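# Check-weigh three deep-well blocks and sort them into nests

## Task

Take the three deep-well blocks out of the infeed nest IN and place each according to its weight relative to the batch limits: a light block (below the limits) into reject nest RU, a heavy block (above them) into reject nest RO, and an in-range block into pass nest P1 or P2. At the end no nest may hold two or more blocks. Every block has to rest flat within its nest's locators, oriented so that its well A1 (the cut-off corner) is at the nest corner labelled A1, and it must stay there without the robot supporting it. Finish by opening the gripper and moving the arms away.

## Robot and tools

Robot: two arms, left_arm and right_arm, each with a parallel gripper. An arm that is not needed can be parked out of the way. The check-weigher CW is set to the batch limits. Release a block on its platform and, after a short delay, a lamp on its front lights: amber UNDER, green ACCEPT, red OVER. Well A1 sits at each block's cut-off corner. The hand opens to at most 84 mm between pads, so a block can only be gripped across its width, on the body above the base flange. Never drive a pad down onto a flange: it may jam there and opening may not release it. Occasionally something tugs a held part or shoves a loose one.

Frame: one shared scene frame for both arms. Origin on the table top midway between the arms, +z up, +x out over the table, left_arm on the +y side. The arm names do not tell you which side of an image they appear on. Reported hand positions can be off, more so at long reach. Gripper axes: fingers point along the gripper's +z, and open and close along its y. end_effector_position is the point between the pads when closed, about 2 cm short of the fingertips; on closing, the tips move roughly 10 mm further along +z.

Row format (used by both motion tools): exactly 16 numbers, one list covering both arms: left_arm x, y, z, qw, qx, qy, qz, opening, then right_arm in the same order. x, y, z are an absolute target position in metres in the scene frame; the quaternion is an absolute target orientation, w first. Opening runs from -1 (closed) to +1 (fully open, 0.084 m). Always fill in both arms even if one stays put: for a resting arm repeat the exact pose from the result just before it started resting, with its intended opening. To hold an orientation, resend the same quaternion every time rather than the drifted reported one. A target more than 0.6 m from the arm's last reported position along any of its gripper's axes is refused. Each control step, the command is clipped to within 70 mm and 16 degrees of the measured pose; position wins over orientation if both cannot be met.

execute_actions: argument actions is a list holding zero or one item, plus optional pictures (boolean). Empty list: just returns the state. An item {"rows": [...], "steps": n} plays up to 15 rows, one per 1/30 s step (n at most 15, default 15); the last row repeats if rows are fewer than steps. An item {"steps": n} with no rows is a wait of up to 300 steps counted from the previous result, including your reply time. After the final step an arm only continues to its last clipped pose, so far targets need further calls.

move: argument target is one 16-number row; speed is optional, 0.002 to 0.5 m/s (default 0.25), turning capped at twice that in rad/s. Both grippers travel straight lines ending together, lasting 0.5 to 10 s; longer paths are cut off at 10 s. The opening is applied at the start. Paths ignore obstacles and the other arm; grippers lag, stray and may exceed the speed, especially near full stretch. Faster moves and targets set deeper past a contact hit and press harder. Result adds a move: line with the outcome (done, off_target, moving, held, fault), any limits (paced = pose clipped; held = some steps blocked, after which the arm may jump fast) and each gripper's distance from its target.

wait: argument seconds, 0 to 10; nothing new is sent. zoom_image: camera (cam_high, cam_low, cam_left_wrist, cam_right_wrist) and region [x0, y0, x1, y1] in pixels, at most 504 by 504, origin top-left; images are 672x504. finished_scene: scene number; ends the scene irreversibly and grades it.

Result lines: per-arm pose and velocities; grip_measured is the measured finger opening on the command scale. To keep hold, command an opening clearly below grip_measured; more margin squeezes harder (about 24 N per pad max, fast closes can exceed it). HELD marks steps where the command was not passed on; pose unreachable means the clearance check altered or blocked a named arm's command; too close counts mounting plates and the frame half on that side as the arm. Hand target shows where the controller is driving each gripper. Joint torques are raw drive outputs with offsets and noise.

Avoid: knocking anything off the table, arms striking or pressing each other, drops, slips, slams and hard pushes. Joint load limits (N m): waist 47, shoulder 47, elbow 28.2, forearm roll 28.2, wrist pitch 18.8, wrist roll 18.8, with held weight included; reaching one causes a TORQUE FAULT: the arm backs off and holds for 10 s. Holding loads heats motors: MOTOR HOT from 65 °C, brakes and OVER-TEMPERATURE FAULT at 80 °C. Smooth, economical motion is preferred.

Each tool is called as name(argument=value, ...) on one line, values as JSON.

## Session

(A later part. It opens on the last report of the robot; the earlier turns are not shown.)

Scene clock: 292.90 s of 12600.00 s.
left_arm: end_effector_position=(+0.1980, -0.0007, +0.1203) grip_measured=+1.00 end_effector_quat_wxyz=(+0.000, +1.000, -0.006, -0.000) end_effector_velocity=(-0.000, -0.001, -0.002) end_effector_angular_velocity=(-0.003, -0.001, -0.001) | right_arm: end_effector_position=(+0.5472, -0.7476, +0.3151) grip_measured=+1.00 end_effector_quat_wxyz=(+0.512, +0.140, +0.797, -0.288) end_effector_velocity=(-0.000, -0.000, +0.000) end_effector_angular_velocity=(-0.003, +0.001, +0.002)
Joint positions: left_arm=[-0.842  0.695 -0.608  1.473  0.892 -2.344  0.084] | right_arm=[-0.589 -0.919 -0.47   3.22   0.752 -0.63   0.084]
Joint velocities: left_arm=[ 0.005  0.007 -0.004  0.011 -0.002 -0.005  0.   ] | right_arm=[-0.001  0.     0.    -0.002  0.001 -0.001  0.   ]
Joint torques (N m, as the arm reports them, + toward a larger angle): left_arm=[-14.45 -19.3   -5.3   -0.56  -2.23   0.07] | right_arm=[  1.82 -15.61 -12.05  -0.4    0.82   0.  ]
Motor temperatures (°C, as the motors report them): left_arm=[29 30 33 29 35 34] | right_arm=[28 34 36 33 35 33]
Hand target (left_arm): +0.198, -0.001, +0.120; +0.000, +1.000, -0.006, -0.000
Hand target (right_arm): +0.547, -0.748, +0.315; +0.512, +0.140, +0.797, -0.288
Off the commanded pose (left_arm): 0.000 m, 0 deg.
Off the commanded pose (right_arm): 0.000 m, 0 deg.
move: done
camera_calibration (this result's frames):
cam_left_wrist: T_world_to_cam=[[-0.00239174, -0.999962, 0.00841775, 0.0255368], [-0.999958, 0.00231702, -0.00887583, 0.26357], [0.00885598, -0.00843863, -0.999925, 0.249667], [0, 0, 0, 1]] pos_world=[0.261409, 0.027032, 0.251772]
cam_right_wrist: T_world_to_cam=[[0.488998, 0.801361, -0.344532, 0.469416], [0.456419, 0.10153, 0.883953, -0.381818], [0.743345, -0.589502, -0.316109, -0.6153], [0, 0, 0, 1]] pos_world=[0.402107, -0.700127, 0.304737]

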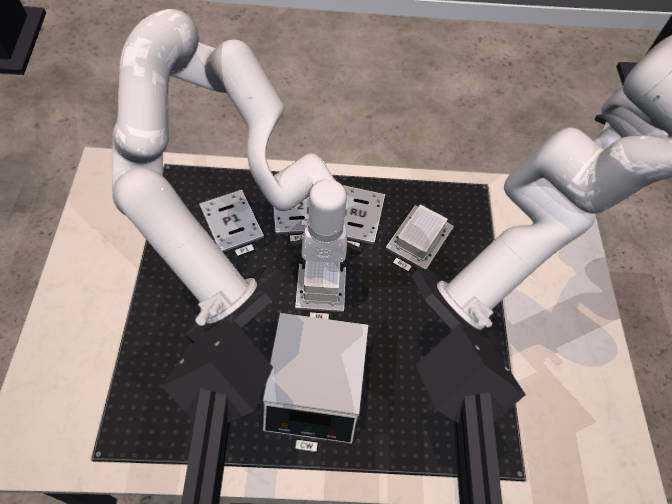

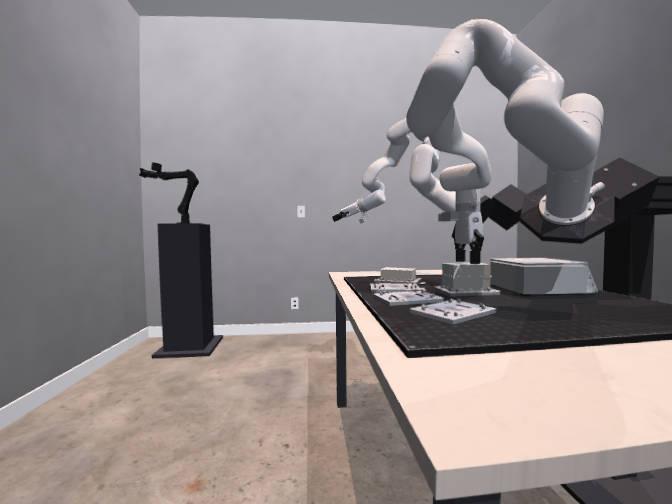

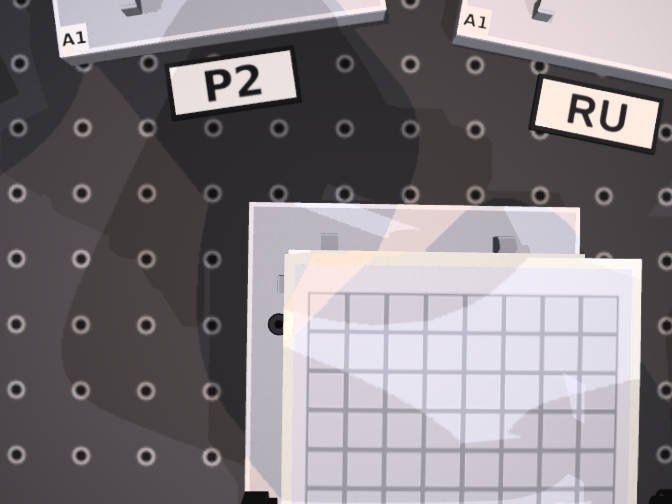

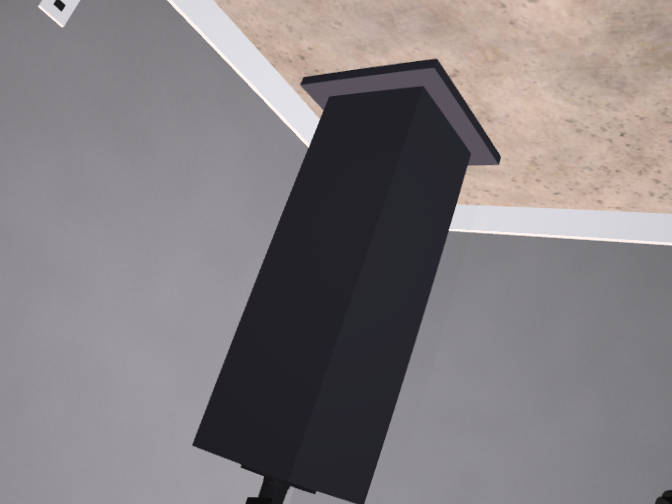

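move(target=[0.198,-0.0004,0.0925,0,1,-0.006,0,1, 0.5472,-0.7476,0.3151,0.512,0.140,0.797,-0.288,1], speed=0.02)

move(target=[0.198,-0.0004,0.0925,0,1,-0.006,0,-1, 0.5472,-0.7476,0.3151,0.512,0.140,0.797,-0.288,1])

move(target=[0.198,-0.0004,0.17,0,1,-0.006,0,-1, 0.5472,-0.7476,0.3151,0.512,0.140,0.797,-0.288,1], speed=0.08)

move(target=[-0.035,-0.01,0.16,0,1,-0.006,0,-1, 0.5472,-0.7476,0.3151,0.512,0.140,0.797,-0.288,1], speed=0.15)

move(target=[-0.035,-0.01,0.141,0,1,-0.006,0,-1, 0.5472,-0.7476,0.3151,0.512,0.140,0.797,-0.288,1], speed=0.015)

zoom_image(camera="cam_low", region=[360, 255, 440, 295])

Scene clock: 309.07 s of 12600.00 s.
left_arm: end_effector_position=(+0.1980, -0.0005, +0.0928) grip_measured=+1.00 end_effector_quat_wxyz=(+0.000, +1.000, -0.006, -0.000) end_effector_velocity=(+0.000, -0.001, -0.002) end_effector_angular_velocity=(-0.002, -0.003, -0.001) | right_arm: end_effector_position=(+0.5472, -0.7476, +0.3151) grip_measured=+1.00 end_effector_quat_wxyz=(+0.512, +0.140, +0.797, -0.288) end_effector_velocity=(-0.000, -0.000, +0.000) end_effector_angular_velocity=(-0.001, +0.000, +0.001)
Joint positions: left_arm=[-0.762  0.764 -0.643  1.58   0.899 -2.388  0.084] | right_arm=[-0.589 -0.919 -0.47   3.22   0.752 -0.63   0.084]
Joint velocities: left_arm=[ 0.003  0.005 -0.004  0.01   0.001 -0.004  0.   ] | right_arm=[-0.    -0.     0.    -0.001  0.    -0.     0.   ]
Joint torques (N m, as the arm reports them, + toward a larger angle): left_arm=[-14.73 -19.37  -3.57  -0.49  -2.12   0.  ] | right_arm=[  1.49 -15.24 -12.07  -0.58   1.01  -0.25]
Motor temperatures (°C, as the motors report them): left_arm=[29 30 33 29 35 34] | right_arm=[28 34 36 33 35 33]
Hand target (left_arm): +0.198, -0.000, +0.093; +0.000, +1.000, -0.006, -0.000
Hand target (right_arm): +0.547, -0.748, +0.315; +0.512, +0.140, +0.797, -0.288
Off the commanded pose (left_arm): 0.000 m, 0 deg.
Off the commanded pose (right_arm): 0.000 m, 0 deg.
After step 90, 11.47 s passed at rest.
move: done
camera_calibration (this result's frames):
cam_left_wrist: T_world_to_cam=[[-0.0023742, -0.999962, 0.00835123, 0.0259803], [-0.999958, 0.00229981, -0.00890569, 0.263316], [0.00888615, -0.00837202, -0.999925, 0.222106], [0, 0, 0, 1]] pos_world=[0.261393, 0.0272333, 0.224218]
cam_right_wrist: T_world_to_cam=[[0.488998, 0.801361, -0.344532, 0.469416], [0.456419, 0.10153, 0.883953, -0.381818], [0.743345, -0.589502, -0.316109, -0.6153], [0, 0, 0, 1]] pos_world=[0.402107, -0.700127, 0.304737]

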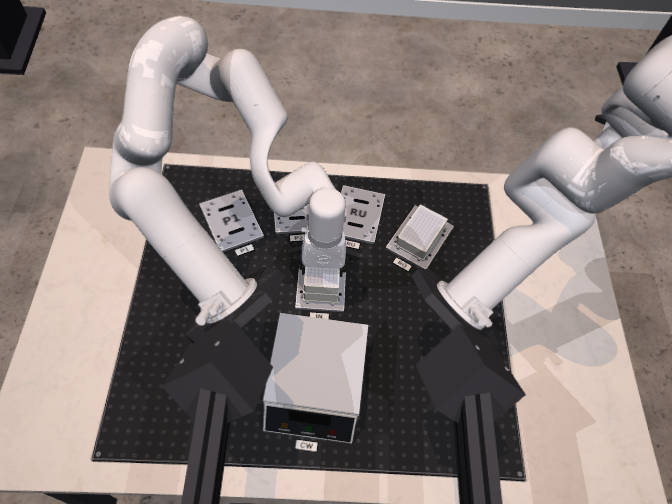

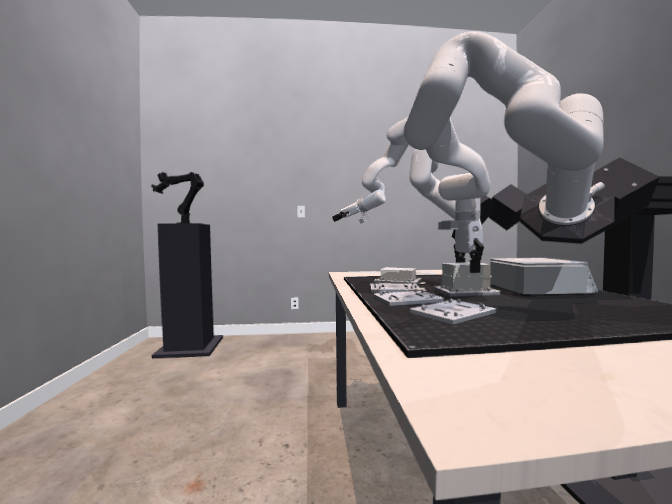

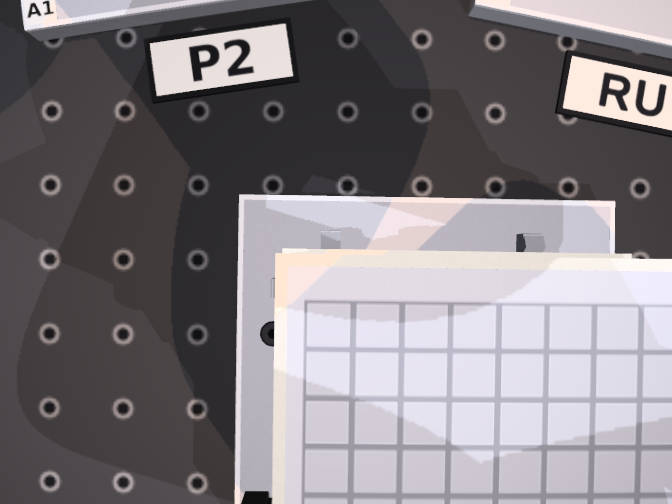

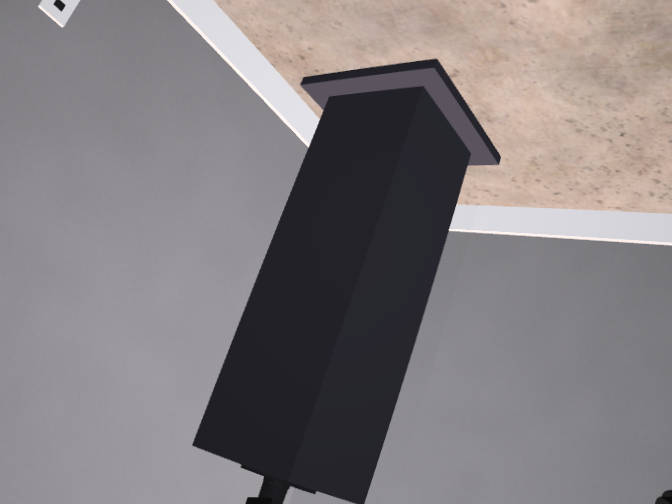

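Scene clock: 309.77 s of 12600.00 s.
left_arm: end_effector_position=(+0.1980, -0.0006, +0.0927) grip_measured=+0.96 end_effector_quat_wxyz=(+0.000, +1.000, -0.006, +0.000) end_effector_velocity=(+0.000, +0.001, -0.001) end_effector_angular_velocity=(+0.002, -0.000, +0.000) | right_arm: end_effector_position=(+0.5472, -0.7476, +0.3151) grip_measured=+1.00 end_effector_quat_wxyz=(+0.512, +0.140, +0.797, -0.288) end_effector_velocity=(+0.001, +0.000, +0.000) end_effector_angular_velocity=(+0.001, -0.003, +0.000)
Joint positions: left_arm=[-0.762  0.764 -0.643  1.581  0.899 -2.388  0.083] | right_arm=[-0.589 -0.919 -0.47   3.22   0.752 -0.63   0.084]
Joint velocities: left_arm=[ 0.001  0.001 -0.     0.     0.002  0.     0.   ] | right_arm=[ 0.002  0.    -0.     0.001  0.001  0.001 -0.   ]
Joint torques (N m, as the arm reports them, + toward a larger angle): left_arm=[-12.6  -16.23  -3.73  -0.38  -1.16  -0.02] | right_arm=[  1.66 -15.35 -11.84  -0.17   0.92  -0.08]
Motor temperatures (°C, as the motors report them): left_arm=[29 30 33 29 35 34] | right_arm=[28 34 36 33 35 33]
Hand target (left_arm): +0.198, -0.000, +0.093; +0.000, +1.000, -0.006, -0.000
Hand target (right_arm): +0.547, -0.748, +0.315; +0.512, +0.140, +0.797, -0.288
Off the commanded pose (left_arm): 0.000 m, 0 deg.
Off the commanded pose (right_arm): 0.000 m, 0 deg.
move: done
camera_calibration (this result's frames):
cam_left_wrist: T_world_to_cam=[[-0.00239235, -0.999959, 0.00874417, 0.0258627], [-0.999955, 0.00231235, -0.00914773, 0.26338], [0.00912714, -0.00876567, -0.99992, 0.221979], [0, 0, 0, 1]] pos_world=[0.261404, 0.0271984, 0.224144]
cam_right_wrist: T_world_to_cam=[[0.488998, 0.801361, -0.344532, 0.469416], [0.456419, 0.10153, 0.883953, -0.381819], [0.743346, -0.589502, -0.316109, -0.6153], [0, 0, 0, 1]] pos_world=[0.402107, -0.700127, 0.304737]

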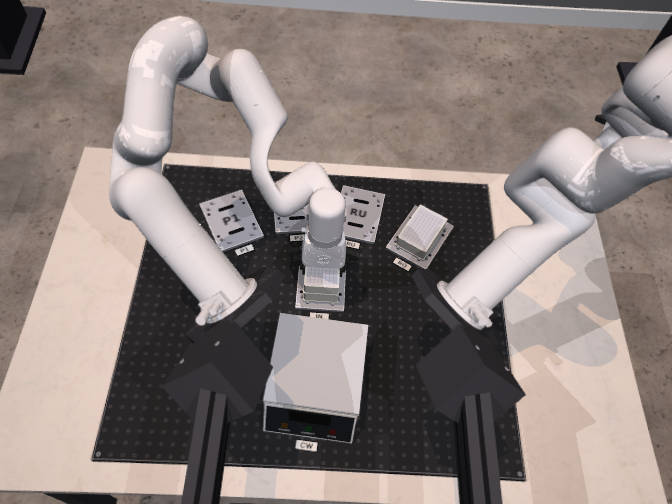

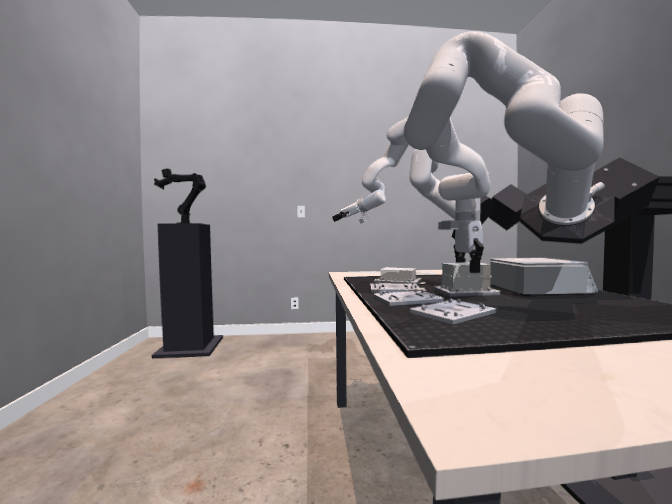

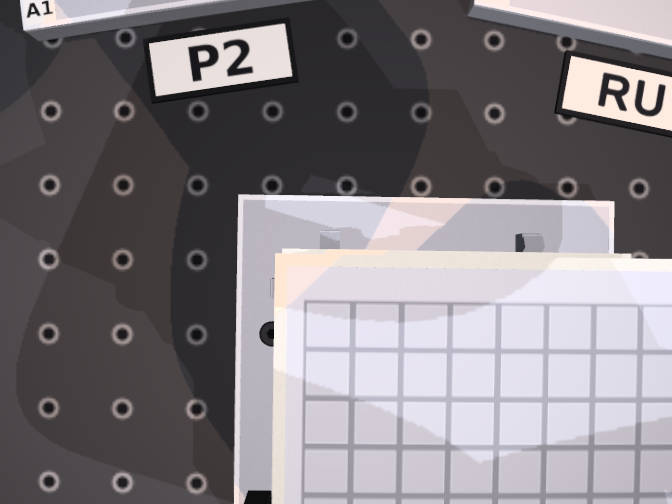

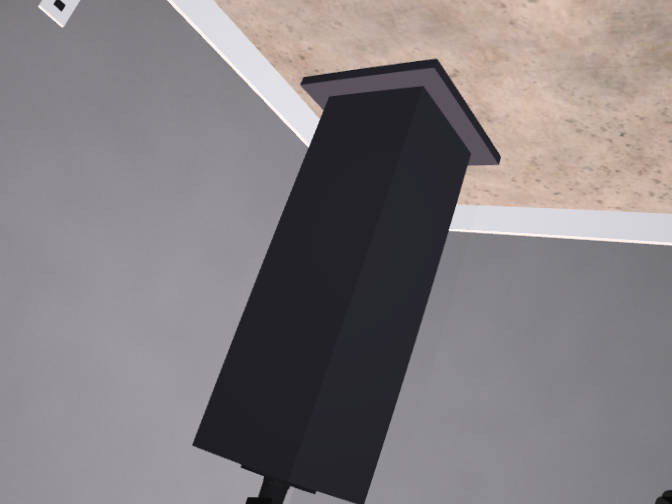

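Scene clock: 311.23 s of 12600.00 s.
left_arm: end_effector_position=(+0.1980, -0.0002, +0.1695) grip_measured=+0.96 end_effector_quat_wxyz=(-0.000, +1.000, -0.006, +0.000) end_effector_velocity=(+0.000, +0.000, +0.002) end_effector_angular_velocity=(+0.002, -0.000, +0.000) | right_arm: end_effector_position=(+0.5472, -0.7476, +0.3151) grip_measured=+1.00 end_effector_quat_wxyz=(+0.512, +0.140, +0.797, -0.288) end_effector_velocity=(+0.000, +0.001, -0.000) end_effector_angular_velocity=(+0.002, -0.001, +0.001)
Joint positions: left_arm=[-0.986  0.57  -0.559  1.268  0.901 -2.247  0.083] | right_arm=[-0.589 -0.919 -0.47   3.22   0.752 -0.63   0.084]
Joint velocities: left_arm=[-0.007 -0.006  0.001 -0.012  0.003  0.007 -0.   ] | right_arm=[ 0.002 -0.     0.     0.    -0.001  0.     0.   ]
Joint torques (N m, as the arm reports them, + toward a larger angle): left_arm=[-13.89 -18.75  -8.79  -0.44  -2.26  -0.08] | right_arm=[  1.63 -15.46 -12.15  -0.48   0.77  -0.17]
Motor temperatures (°C, as the motors report them): left_arm=[29 30 33 29 35 34] | right_arm=[28 34 36 33 35 33]
Hand target (left_arm): +0.198, -0.000, +0.170; -0.000, +1.000, -0.006, +0.000
Hand target (right_arm): +0.547, -0.748, +0.315; +0.512, +0.140, +0.797, -0.288
Off the commanded pose (left_arm): 0.001 m, 0 deg.
Off the commanded pose (right_arm): 0.000 m, 0 deg.
move: done
camera_calibration (this result's frames):
cam_left_wrist: T_world_to_cam=[[-0.00234781, -0.999969, 0.00756564, 0.0257846], [-0.999953, 0.00227665, -0.00940087, 0.264054], [0.00938335, -0.00758735, -0.999927, 0.298753], [0, 0, 0, 1]] pos_world=[0.261299, 0.0274494, 0.301018]
cam_right_wrist: T_world_to_cam=[[0.488998, 0.801361, -0.344532, 0.469416], [0.456419, 0.10153, 0.883953, -0.381818], [0.743345, -0.589502, -0.316109, -0.615301], [0, 0, 0, 1]] pos_world=[0.402107, -0.700127, 0.304737]

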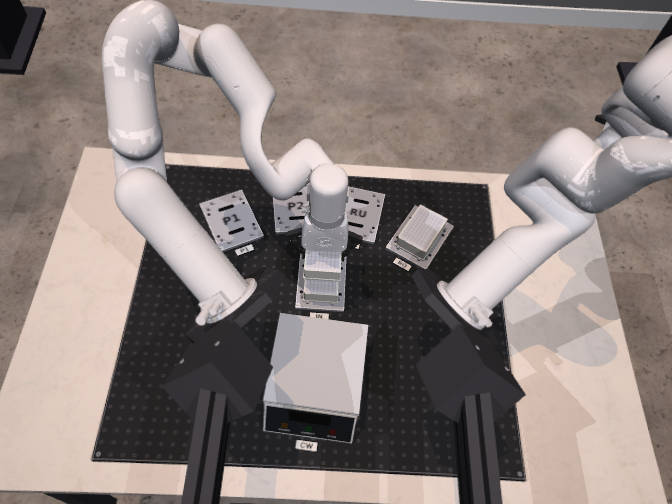

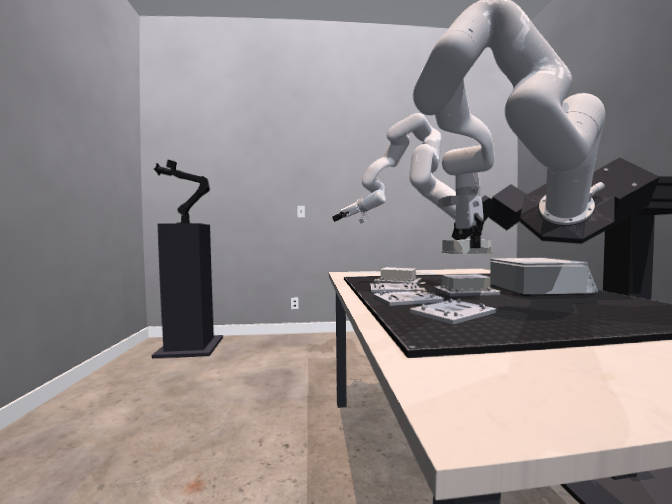

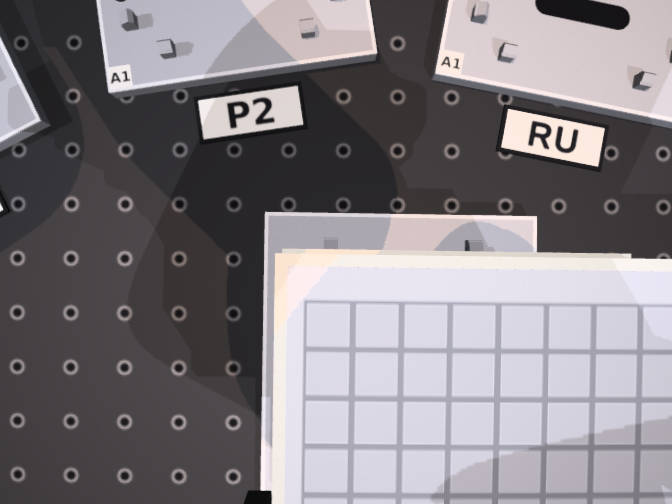

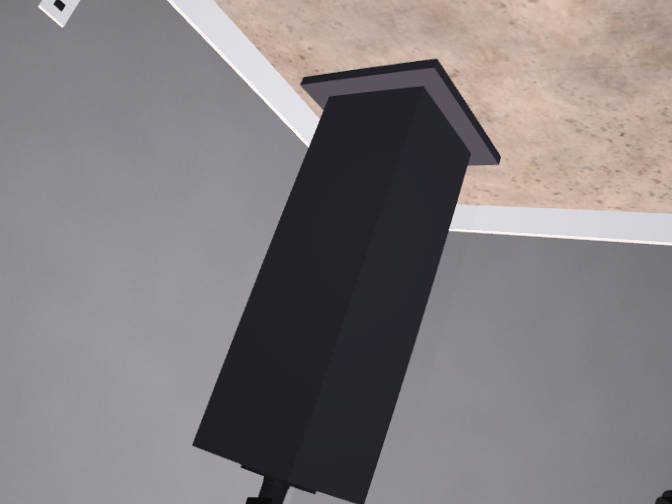

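Scene clock: 313.43 s of 12600.00 s.
left_arm: end_effector_position=(-0.0343, -0.0092, +0.1593) grip_measured=+0.96 end_effector_quat_wxyz=(+0.000, +1.000, -0.006, -0.000) end_effector_velocity=(-0.002, +0.000, +0.000) end_effector_angular_velocity=(+0.006, -0.004, -0.001) | right_arm: end_effector_position=(+0.5472, -0.7476, +0.3151) grip_measured=+1.00 end_effector_quat_wxyz=(+0.512, +0.140, +0.797, -0.288) end_effector_velocity=(+0.000, +0.000, -0.000) end_effector_angular_velocity=(+0.001, +0.001, +0.002)
Joint positions: left_arm=[-1.665  1.104 -0.679  0.9    0.583 -2.659  0.083] | right_arm=[-0.589 -0.919 -0.47   3.22   0.752 -0.63   0.084]
Joint velocities: left_arm=[-0.013  0.004 -0.005 -0.024  0.002  0.013 -0.   ] | right_arm=[ 0.     0.    -0.    -0.001 -0.001  0.001 -0.   ]
Joint torques (N m, as the arm reports them, + toward a larger angle): left_arm=[ -8.15 -28.27 -12.47  -0.28  -2.27   0.35] | right_arm=[  1.   -15.19 -12.11  -0.58   0.87  -0.24]
Motor temperatures (°C, as the motors report them): left_arm=[29 30 33 29 35 34] | right_arm=[28 34 36 33 35 33]
Hand target (left_arm): -0.034, -0.009, +0.159; -0.000, +1.000, -0.006, +0.000
Hand target (right_arm): +0.547, -0.748, +0.315; +0.512, +0.140, +0.797, -0.288
Off the commanded pose (left_arm): 0.001 m, 0 deg.
Off the commanded pose (right_arm): 0.000 m, 0 deg.
move: done
camera_calibration (this result's frames):
cam_left_wrist: T_world_to_cam=[[-0.00187887, -0.999963, 0.008422, 0.016118], [-0.999957, 0.00180257, -0.00905872, 0.0317034], [0.0090432, -0.00843866, -0.999924, 0.290655], [0, 0, 0, 1]] pos_world=[0.0291039, 0.0185129, 0.290785]
cam_right_wrist: T_world_to_cam=[[0.488998, 0.801361, -0.344532, 0.469416], [0.456419, 0.10153, 0.883953, -0.381818], [0.743345, -0.589502, -0.316109, -0.6153], [0, 0, 0, 1]] pos_world=[0.402107, -0.700127, 0.304737]

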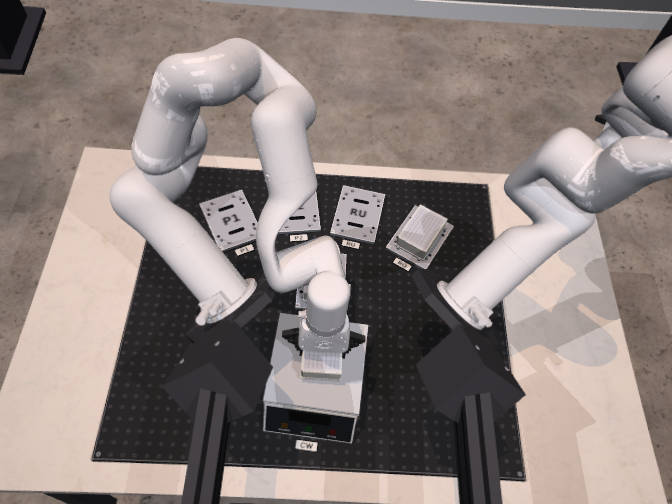

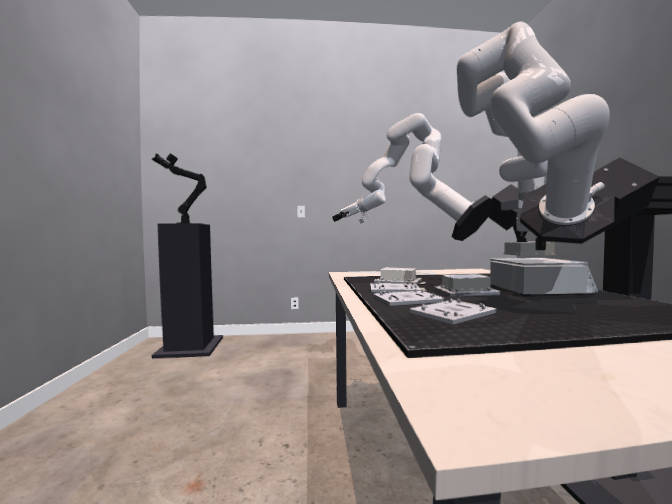

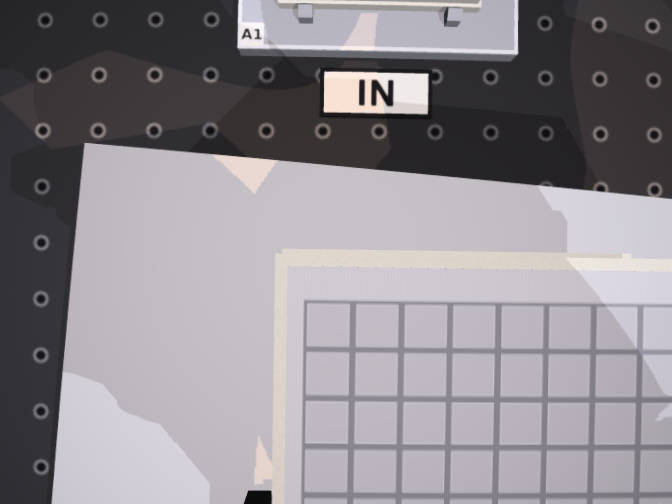

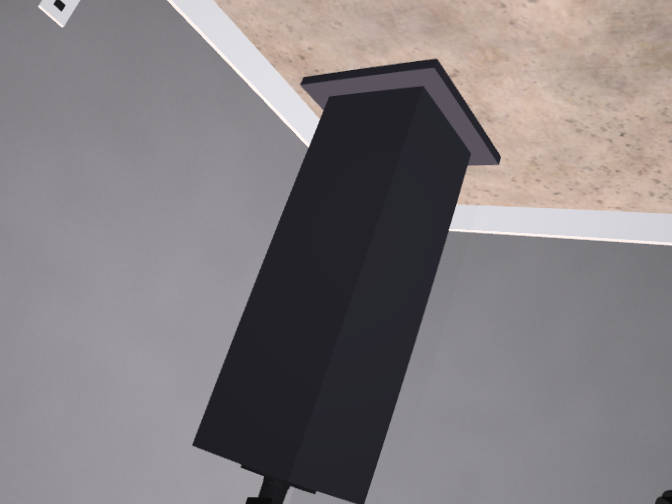

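Scene clock: 314.93 s of 12600.00 s.
left_arm: end_effector_position=(-0.0350, -0.0100, +0.1413) grip_measured=+0.96 end_effector_quat_wxyz=(-0.000, +1.000, -0.006, -0.000) end_effector_velocity=(+0.000, -0.001, -0.002) end_effector_angular_velocity=(-0.001, +0.000, +0.002) | right_arm: end_effector_position=(+0.5472, -0.7476, +0.3151) grip_measured=+1.00 end_effector_quat_wxyz=(+0.512, +0.140, +0.797, -0.288) end_effector_velocity=(-0.000, -0.000, -0.000) end_effector_angular_velocity=(+0.000, +0.000, -0.000)
Joint positions: left_arm=[-1.612  1.163 -0.704  1.008  0.583 -2.73   0.083] | right_arm=[-0.589 -0.919 -0.47   3.22   0.752 -0.63   0.084]
Joint velocities: left_arm=[ 0.008  0.007 -0.004  0.016  0.001 -0.011  0.   ] | right_arm=[-0.    -0.     0.    -0.    -0.     0.001  0.   ]
Joint torques (N m, as the arm reports them, + toward a larger angle): left_arm=[ -8.63 -28.83 -11.43  -0.4   -2.3    0.08] | right_arm=[  2.01 -15.7  -11.96  -0.6    1.08  -0.18]
Motor temperatures (°C, as the motors report them): left_arm=[29 30 33 29 35 34] | right_arm=[28 34 36 33 35 33]
Hand target (left_arm): -0.035, -0.010, +0.141; +0.000, +1.000, -0.006, -0.000
Hand target (right_arm): +0.547, -0.748, +0.315; +0.512, +0.140, +0.797, -0.288
Off the commanded pose (left_arm): 0.000 m, 0 deg.
Off the commanded pose (right_arm): 0.000 m, 0 deg.
move: done
camera_calibration (this result's frames):
cam_left_wrist: T_world_to_cam=[[-0.00246085, -0.999964, 0.00813196, 0.0155477], [-0.999957, 0.00238806, -0.00894832, 0.0307791], [0.00892858, -0.00815363, -0.999927, 0.272586], [0, 0, 0, 1]] pos_world=[0.0283822, 0.0176962, 0.272715]
cam_right_wrist: T_world_to_cam=[[0.488998, 0.801361, -0.344532, 0.469416], [0.456419, 0.10153, 0.883953, -0.381818], [0.743346, -0.589502, -0.316109, -0.6153], [0, 0, 0, 1]] pos_world=[0.402107, -0.700127, 0.304737]

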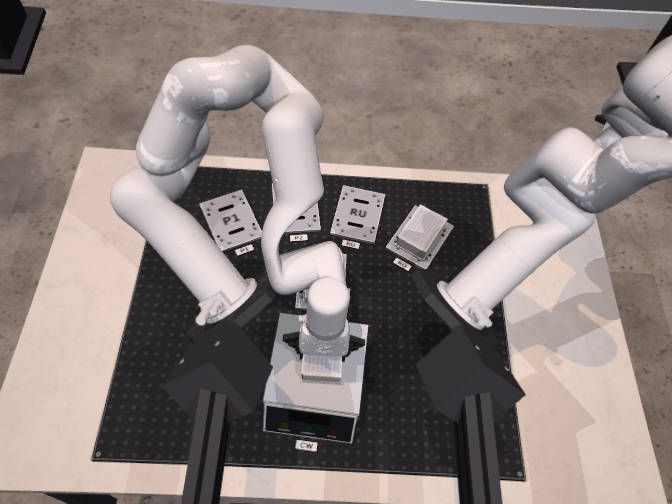

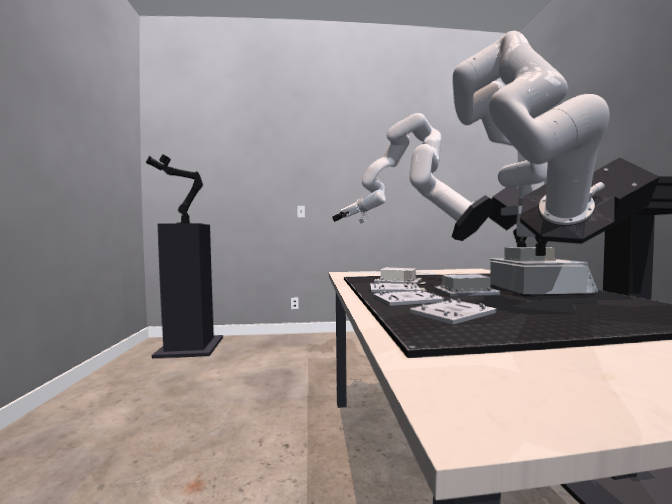

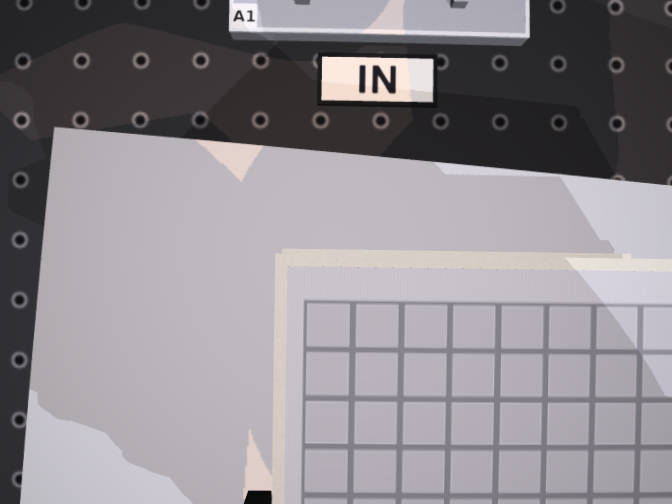

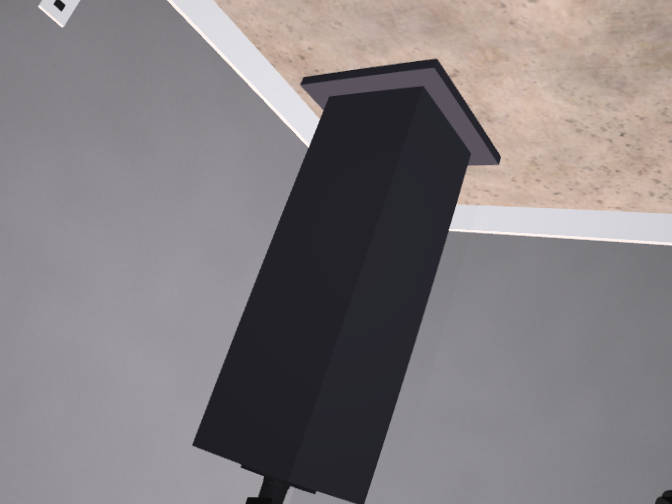

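Region (360, 255, 440, 295) of cam_low's 672x504 image, scaled by 6.300, with more detail than that image has.

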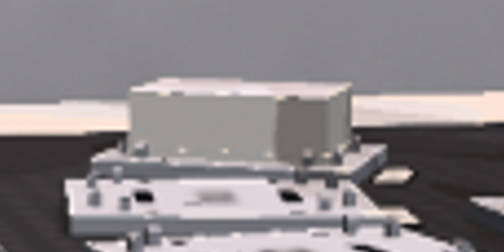

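move(target=[-0.035,-0.01,0.1403,0,1,-0.006,0,-1, 0.5472,-0.7476,0.3151,0.512,0.140,0.797,-0.288,1], speed=0.005)

move(target=[-0.035,-0.01,0.1403,0,1,-0.006,0,1, 0.5472,-0.7476,0.3151,0.512,0.140,0.797,-0.288,1])

wait(seconds=2)

Scene clock: 331.37 s of 12600.00 s.
left_arm: end_effector_position=(-0.0350, -0.0100, +0.1403) grip_measured=+0.96 end_effector_quat_wxyz=(-0.000, +1.000, -0.006, -0.000) end_effector_velocity=(-0.000, -0.000, -0.000) end_effector_angular_velocity=(-0.000, +0.001, -0.000) | right_arm: end_effector_position=(+0.5472, -0.7476, +0.3151) grip_measured=+1.00 end_effector_quat_wxyz=(+0.512, +0.140, +0.797, -0.288) end_effector_velocity=(+0.000, +0.000, +0.000) end_effector_angular_velocity=(-0.001, +0.000, +0.003)
Joint positions: left_arm=[-1.609  1.166 -0.706  1.014  0.583 -2.734  0.083] | right_arm=[-0.589 -0.919 -0.47   3.22   0.752 -0.63   0.084]
Joint velocities: left_arm=[ 0.001  0.001 -0.001  0.003 -0.001 -0.002  0.   ] | right_arm=[ 0.001  0.    -0.    -0.003 -0.    -0.     0.   ]
Joint torques (N m, as the arm reports them, + toward a larger angle): left_arm=[ -8.83 -28.63 -11.25  -0.36  -2.28   0.  ] | right_arm=[  2.07 -15.14 -12.45  -0.52   1.04  -0.29]
Motor temperatures (°C, as the motors report them): left_arm=[28 30 34 29 35 34] | right_arm=[28 34 36 33 35 33]
Hand target (left_arm): -0.035, -0.010, +0.140; +0.000, +1.000, -0.006, -0.000
Hand target (right_arm): +0.547, -0.748, +0.315; +0.512, +0.140, +0.797, -0.288
Off the commanded pose (left_arm): 0.000 m, 0 deg.
Off the commanded pose (right_arm): 0.000 m, 0 deg.
After step 90, 12.73 s passed at rest.
move: done
camera_calibration (this result's frames):
cam_left_wrist: T_world_to_cam=[[-0.00238218, -0.999964, 0.00815489, 0.0155381], [-0.999956, 0.00230823, -0.00906551, 0.030805], [0.00904636, -0.00817613, -0.999926, 0.271654], [0, 0, 0, 1]] pos_world=[0.0283831, 0.0176875, 0.271786]
cam_right_wrist: T_world_to_cam=[[0.488998, 0.801361, -0.344532, 0.469416], [0.456419, 0.10153, 0.883953, -0.381818], [0.743346, -0.589502, -0.316109, -0.6153], [0, 0, 0, 1]] pos_world=[0.402107, -0.700127, 0.304737]

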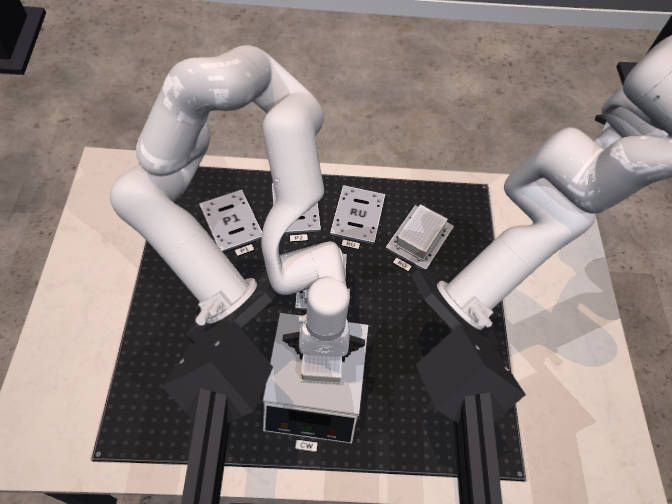

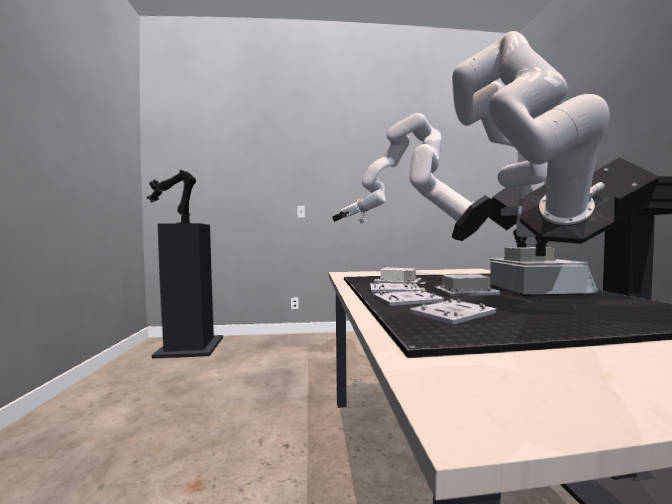

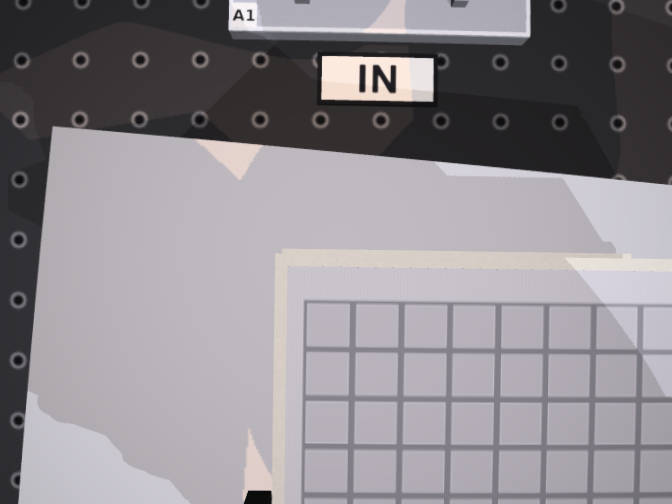

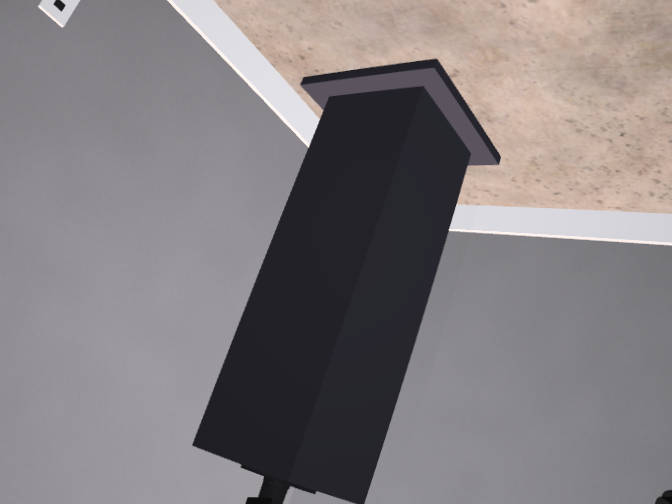

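Scene clock: 332.07 s of 12600.00 s.
left_arm: end_effector_position=(-0.0350, -0.0101, +0.1403) grip_measured=+1.00 end_effector_quat_wxyz=(+0.000, +1.000, -0.006, -0.000) end_effector_velocity=(+0.000, +0.001, -0.000) end_effector_angular_velocity=(+0.002, -0.001, -0.001) | right_arm: end_effector_position=(+0.5472, -0.7476, +0.3151) grip_measured=+1.00 end_effector_quat_wxyz=(+0.512, +0.140, +0.797, -0.288) end_effector_velocity=(+0.000, +0.001, +0.000) end_effector_angular_velocity=(+0.000, -0.000, +0.002)
Joint positions: left_arm=[-1.609  1.166 -0.706  1.014  0.583 -2.734  0.084] | right_arm=[-0.589 -0.919 -0.47   3.22   0.752 -0.63   0.084]
Joint velocities: left_arm=[ 0.     0.001  0.001  0.     0.001 -0.     0.   ] | right_arm=[ 0.001  0.    -0.    -0.002 -0.001  0.    -0.   ]
Joint torques (N m, as the arm reports them, + toward a larger angle): left_arm=[ -8.67 -27.86 -10.92  -0.47  -1.96   0.11] | right_arm=[  1.6  -15.55 -11.87  -0.55   0.6   -0.03]
Motor temperatures (°C, as the motors report them): left_arm=[28 30 34 29 35 34] | right_arm=[28 34 36 33 35 33]
Hand target (left_arm): -0.035, -0.010, +0.140; +0.000, +1.000, -0.006, -0.000
Hand target (right_arm): +0.547, -0.748, +0.315; +0.512, +0.140, +0.797, -0.288
Off the commanded pose (left_arm): 0.000 m, 0 deg.
Off the commanded pose (right_arm): 0.000 m, 0 deg.
move: done
camera_calibration (this result's frames):
cam_left_wrist: T_world_to_cam=[[-0.00231195, -0.999963, 0.00832573, 0.0154423], [-0.999957, 0.00223687, -0.00901629, 0.0307956], [0.00899733, -0.00834622, -0.999925, 0.271657], [0, 0, 0, 1]] pos_world=[0.0283858, 0.0176402, 0.271786]
cam_right_wrist: T_world_to_cam=[[0.488998, 0.801361, -0.344532, 0.469416], [0.456419, 0.101529, 0.883953, -0.381819], [0.743345, -0.589502, -0.316109, -0.6153], [0, 0, 0, 1]] pos_world=[0.402107, -0.700127, 0.304737]

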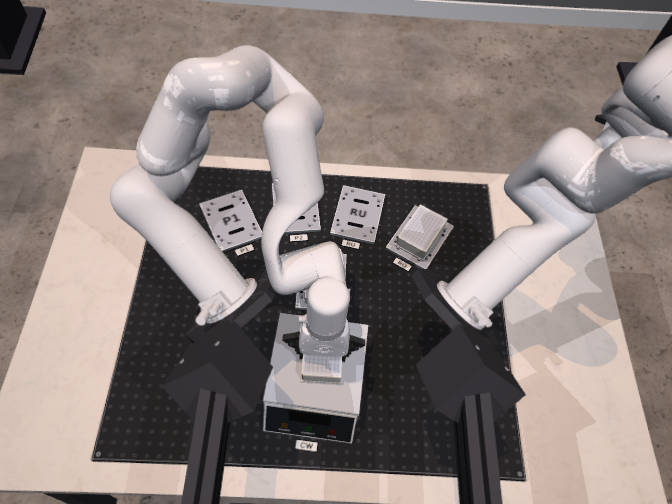

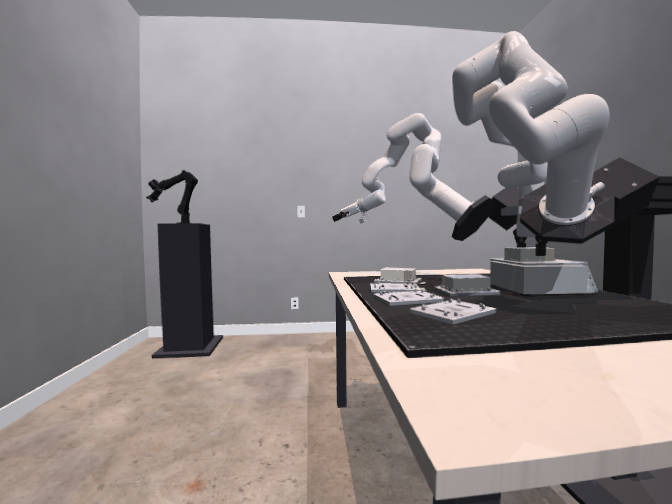

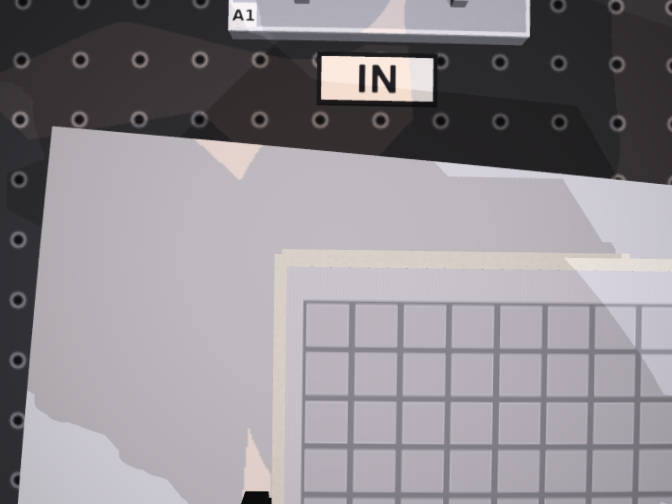

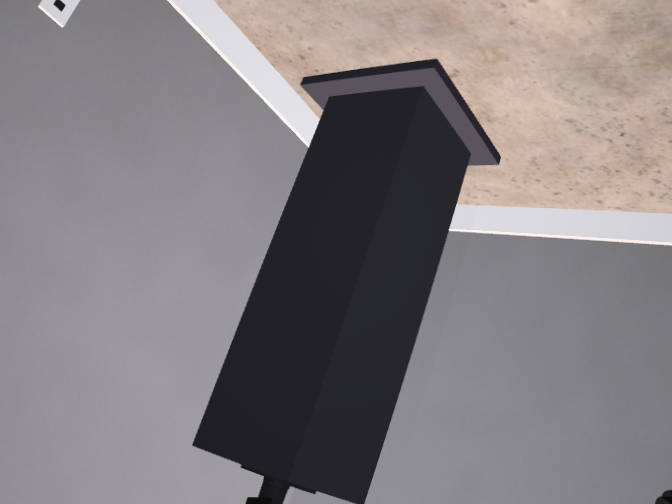

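Scene clock: 334.07 s of 12600.00 s.
left_arm: end_effector_position=(-0.0350, -0.0100, +0.1403) grip_measured=+1.00 end_effector_quat_wxyz=(-0.000, +1.000, -0.006, -0.000) end_effector_velocity=(-0.000, +0.000, -0.000) end_effector_angular_velocity=(+0.000, +0.002, +0.001) | right_arm: end_effector_position=(+0.5472, -0.7476, +0.3151) grip_measured=+1.00 end_effector_quat_wxyz=(+0.512, +0.140, +0.797, -0.288) end_effector_velocity=(-0.000, -0.000, -0.000) end_effector_angular_velocity=(-0.001, +0.000, +0.000)
Joint positions: left_arm=[-1.609  1.166 -0.706  1.014  0.583 -2.734  0.084] | right_arm=[-0.589 -0.919 -0.47   3.22   0.752 -0.63   0.084]
Joint velocities: left_arm=[ 0.001  0.    -0.    -0.001 -0.001  0.    -0.   ] | right_arm=[-0.001  0.     0.    -0.001  0.001  0.    -0.   ]
Joint torques (N m, as the arm reports them, + toward a larger angle): left_arm=[ -8.56 -28.01 -10.96  -0.48  -2.16   0.19] | right_arm=[  2.1  -15.07 -12.22  -0.47   0.63   0.02]
Motor temperatures (°C, as the motors report them): left_arm=[28 30 34 29 35 34] | right_arm=[28 34 36 33 35 33]
Hand target (left_arm): -0.035, -0.010, +0.140; +0.000, +1.000, -0.006, -0.000
Hand target (right_arm): +0.547, -0.748, +0.315; +0.512, +0.140, +0.797, -0.288
Off the commanded pose (left_arm): 0.000 m, 0 deg.
Off the commanded pose (right_arm): 0.000 m, 0 deg.
Steps of this call (steps 1 to 60: nothing new was sent). Readings (end_effector_position):
1: left_arm (-0.0350, -0.0101, +0.1403) | right_arm (+0.5472, -0.7476, +0.3151)
2: left_arm (-0.0350, -0.0100, +0.1403) | right_arm (+0.5472, -0.7476, +0.3151)
4: left_arm (-0.0350, -0.0100, +0.1403) | right_arm (+0.5472, -0.7476, +0.3151)
8: left_arm (-0.0350, -0.0100, +0.1403) | right_arm (+0.5472, -0.7476, +0.3151)
60: the state above
camera_calibration (this result's frames):
cam_left_wrist: T_world_to_cam=[[-0.00236812, -0.999964, 0.0081695, 0.0155324], [-0.999956, 0.00229394, -0.0090776, 0.0308088], [0.00905853, -0.00819064, -0.999925, 0.271613], [0, 0, 0, 1]] pos_world=[0.0283838, 0.0176858, 0.271745]
cam_right_wrist: T_world_to_cam=[[0.488998, 0.801361, -0.344532, 0.469416], [0.456419, 0.10153, 0.883953, -0.381818], [0.743345, -0.589502, -0.316109, -0.6153], [0, 0, 0, 1]] pos_world=[0.402107, -0.700127, 0.304737]

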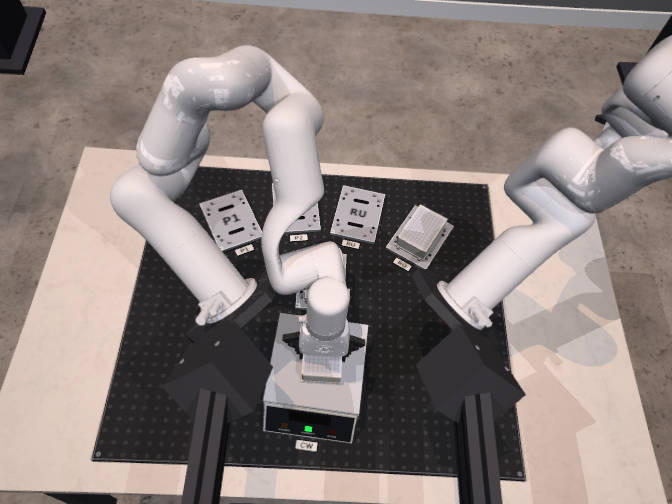

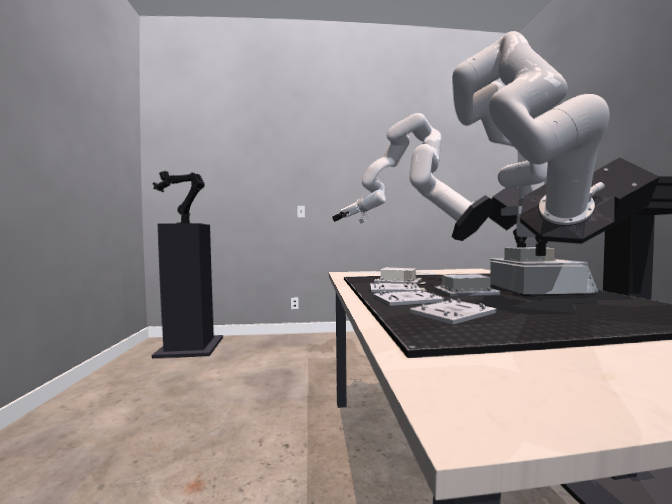

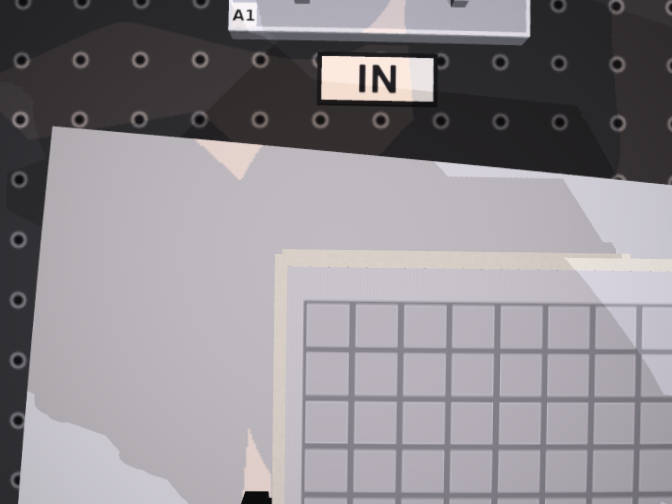

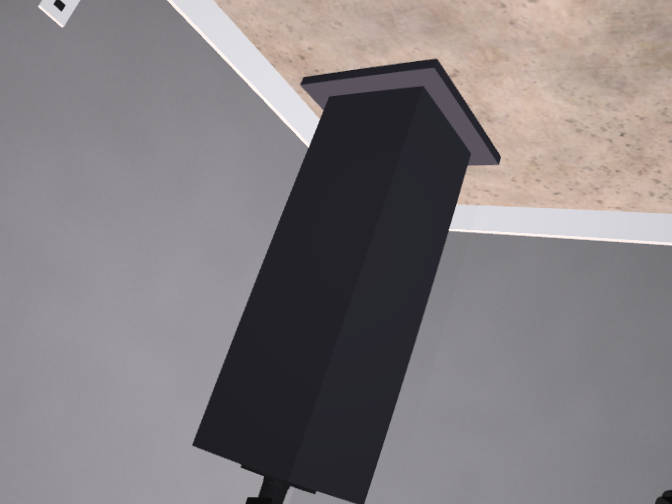

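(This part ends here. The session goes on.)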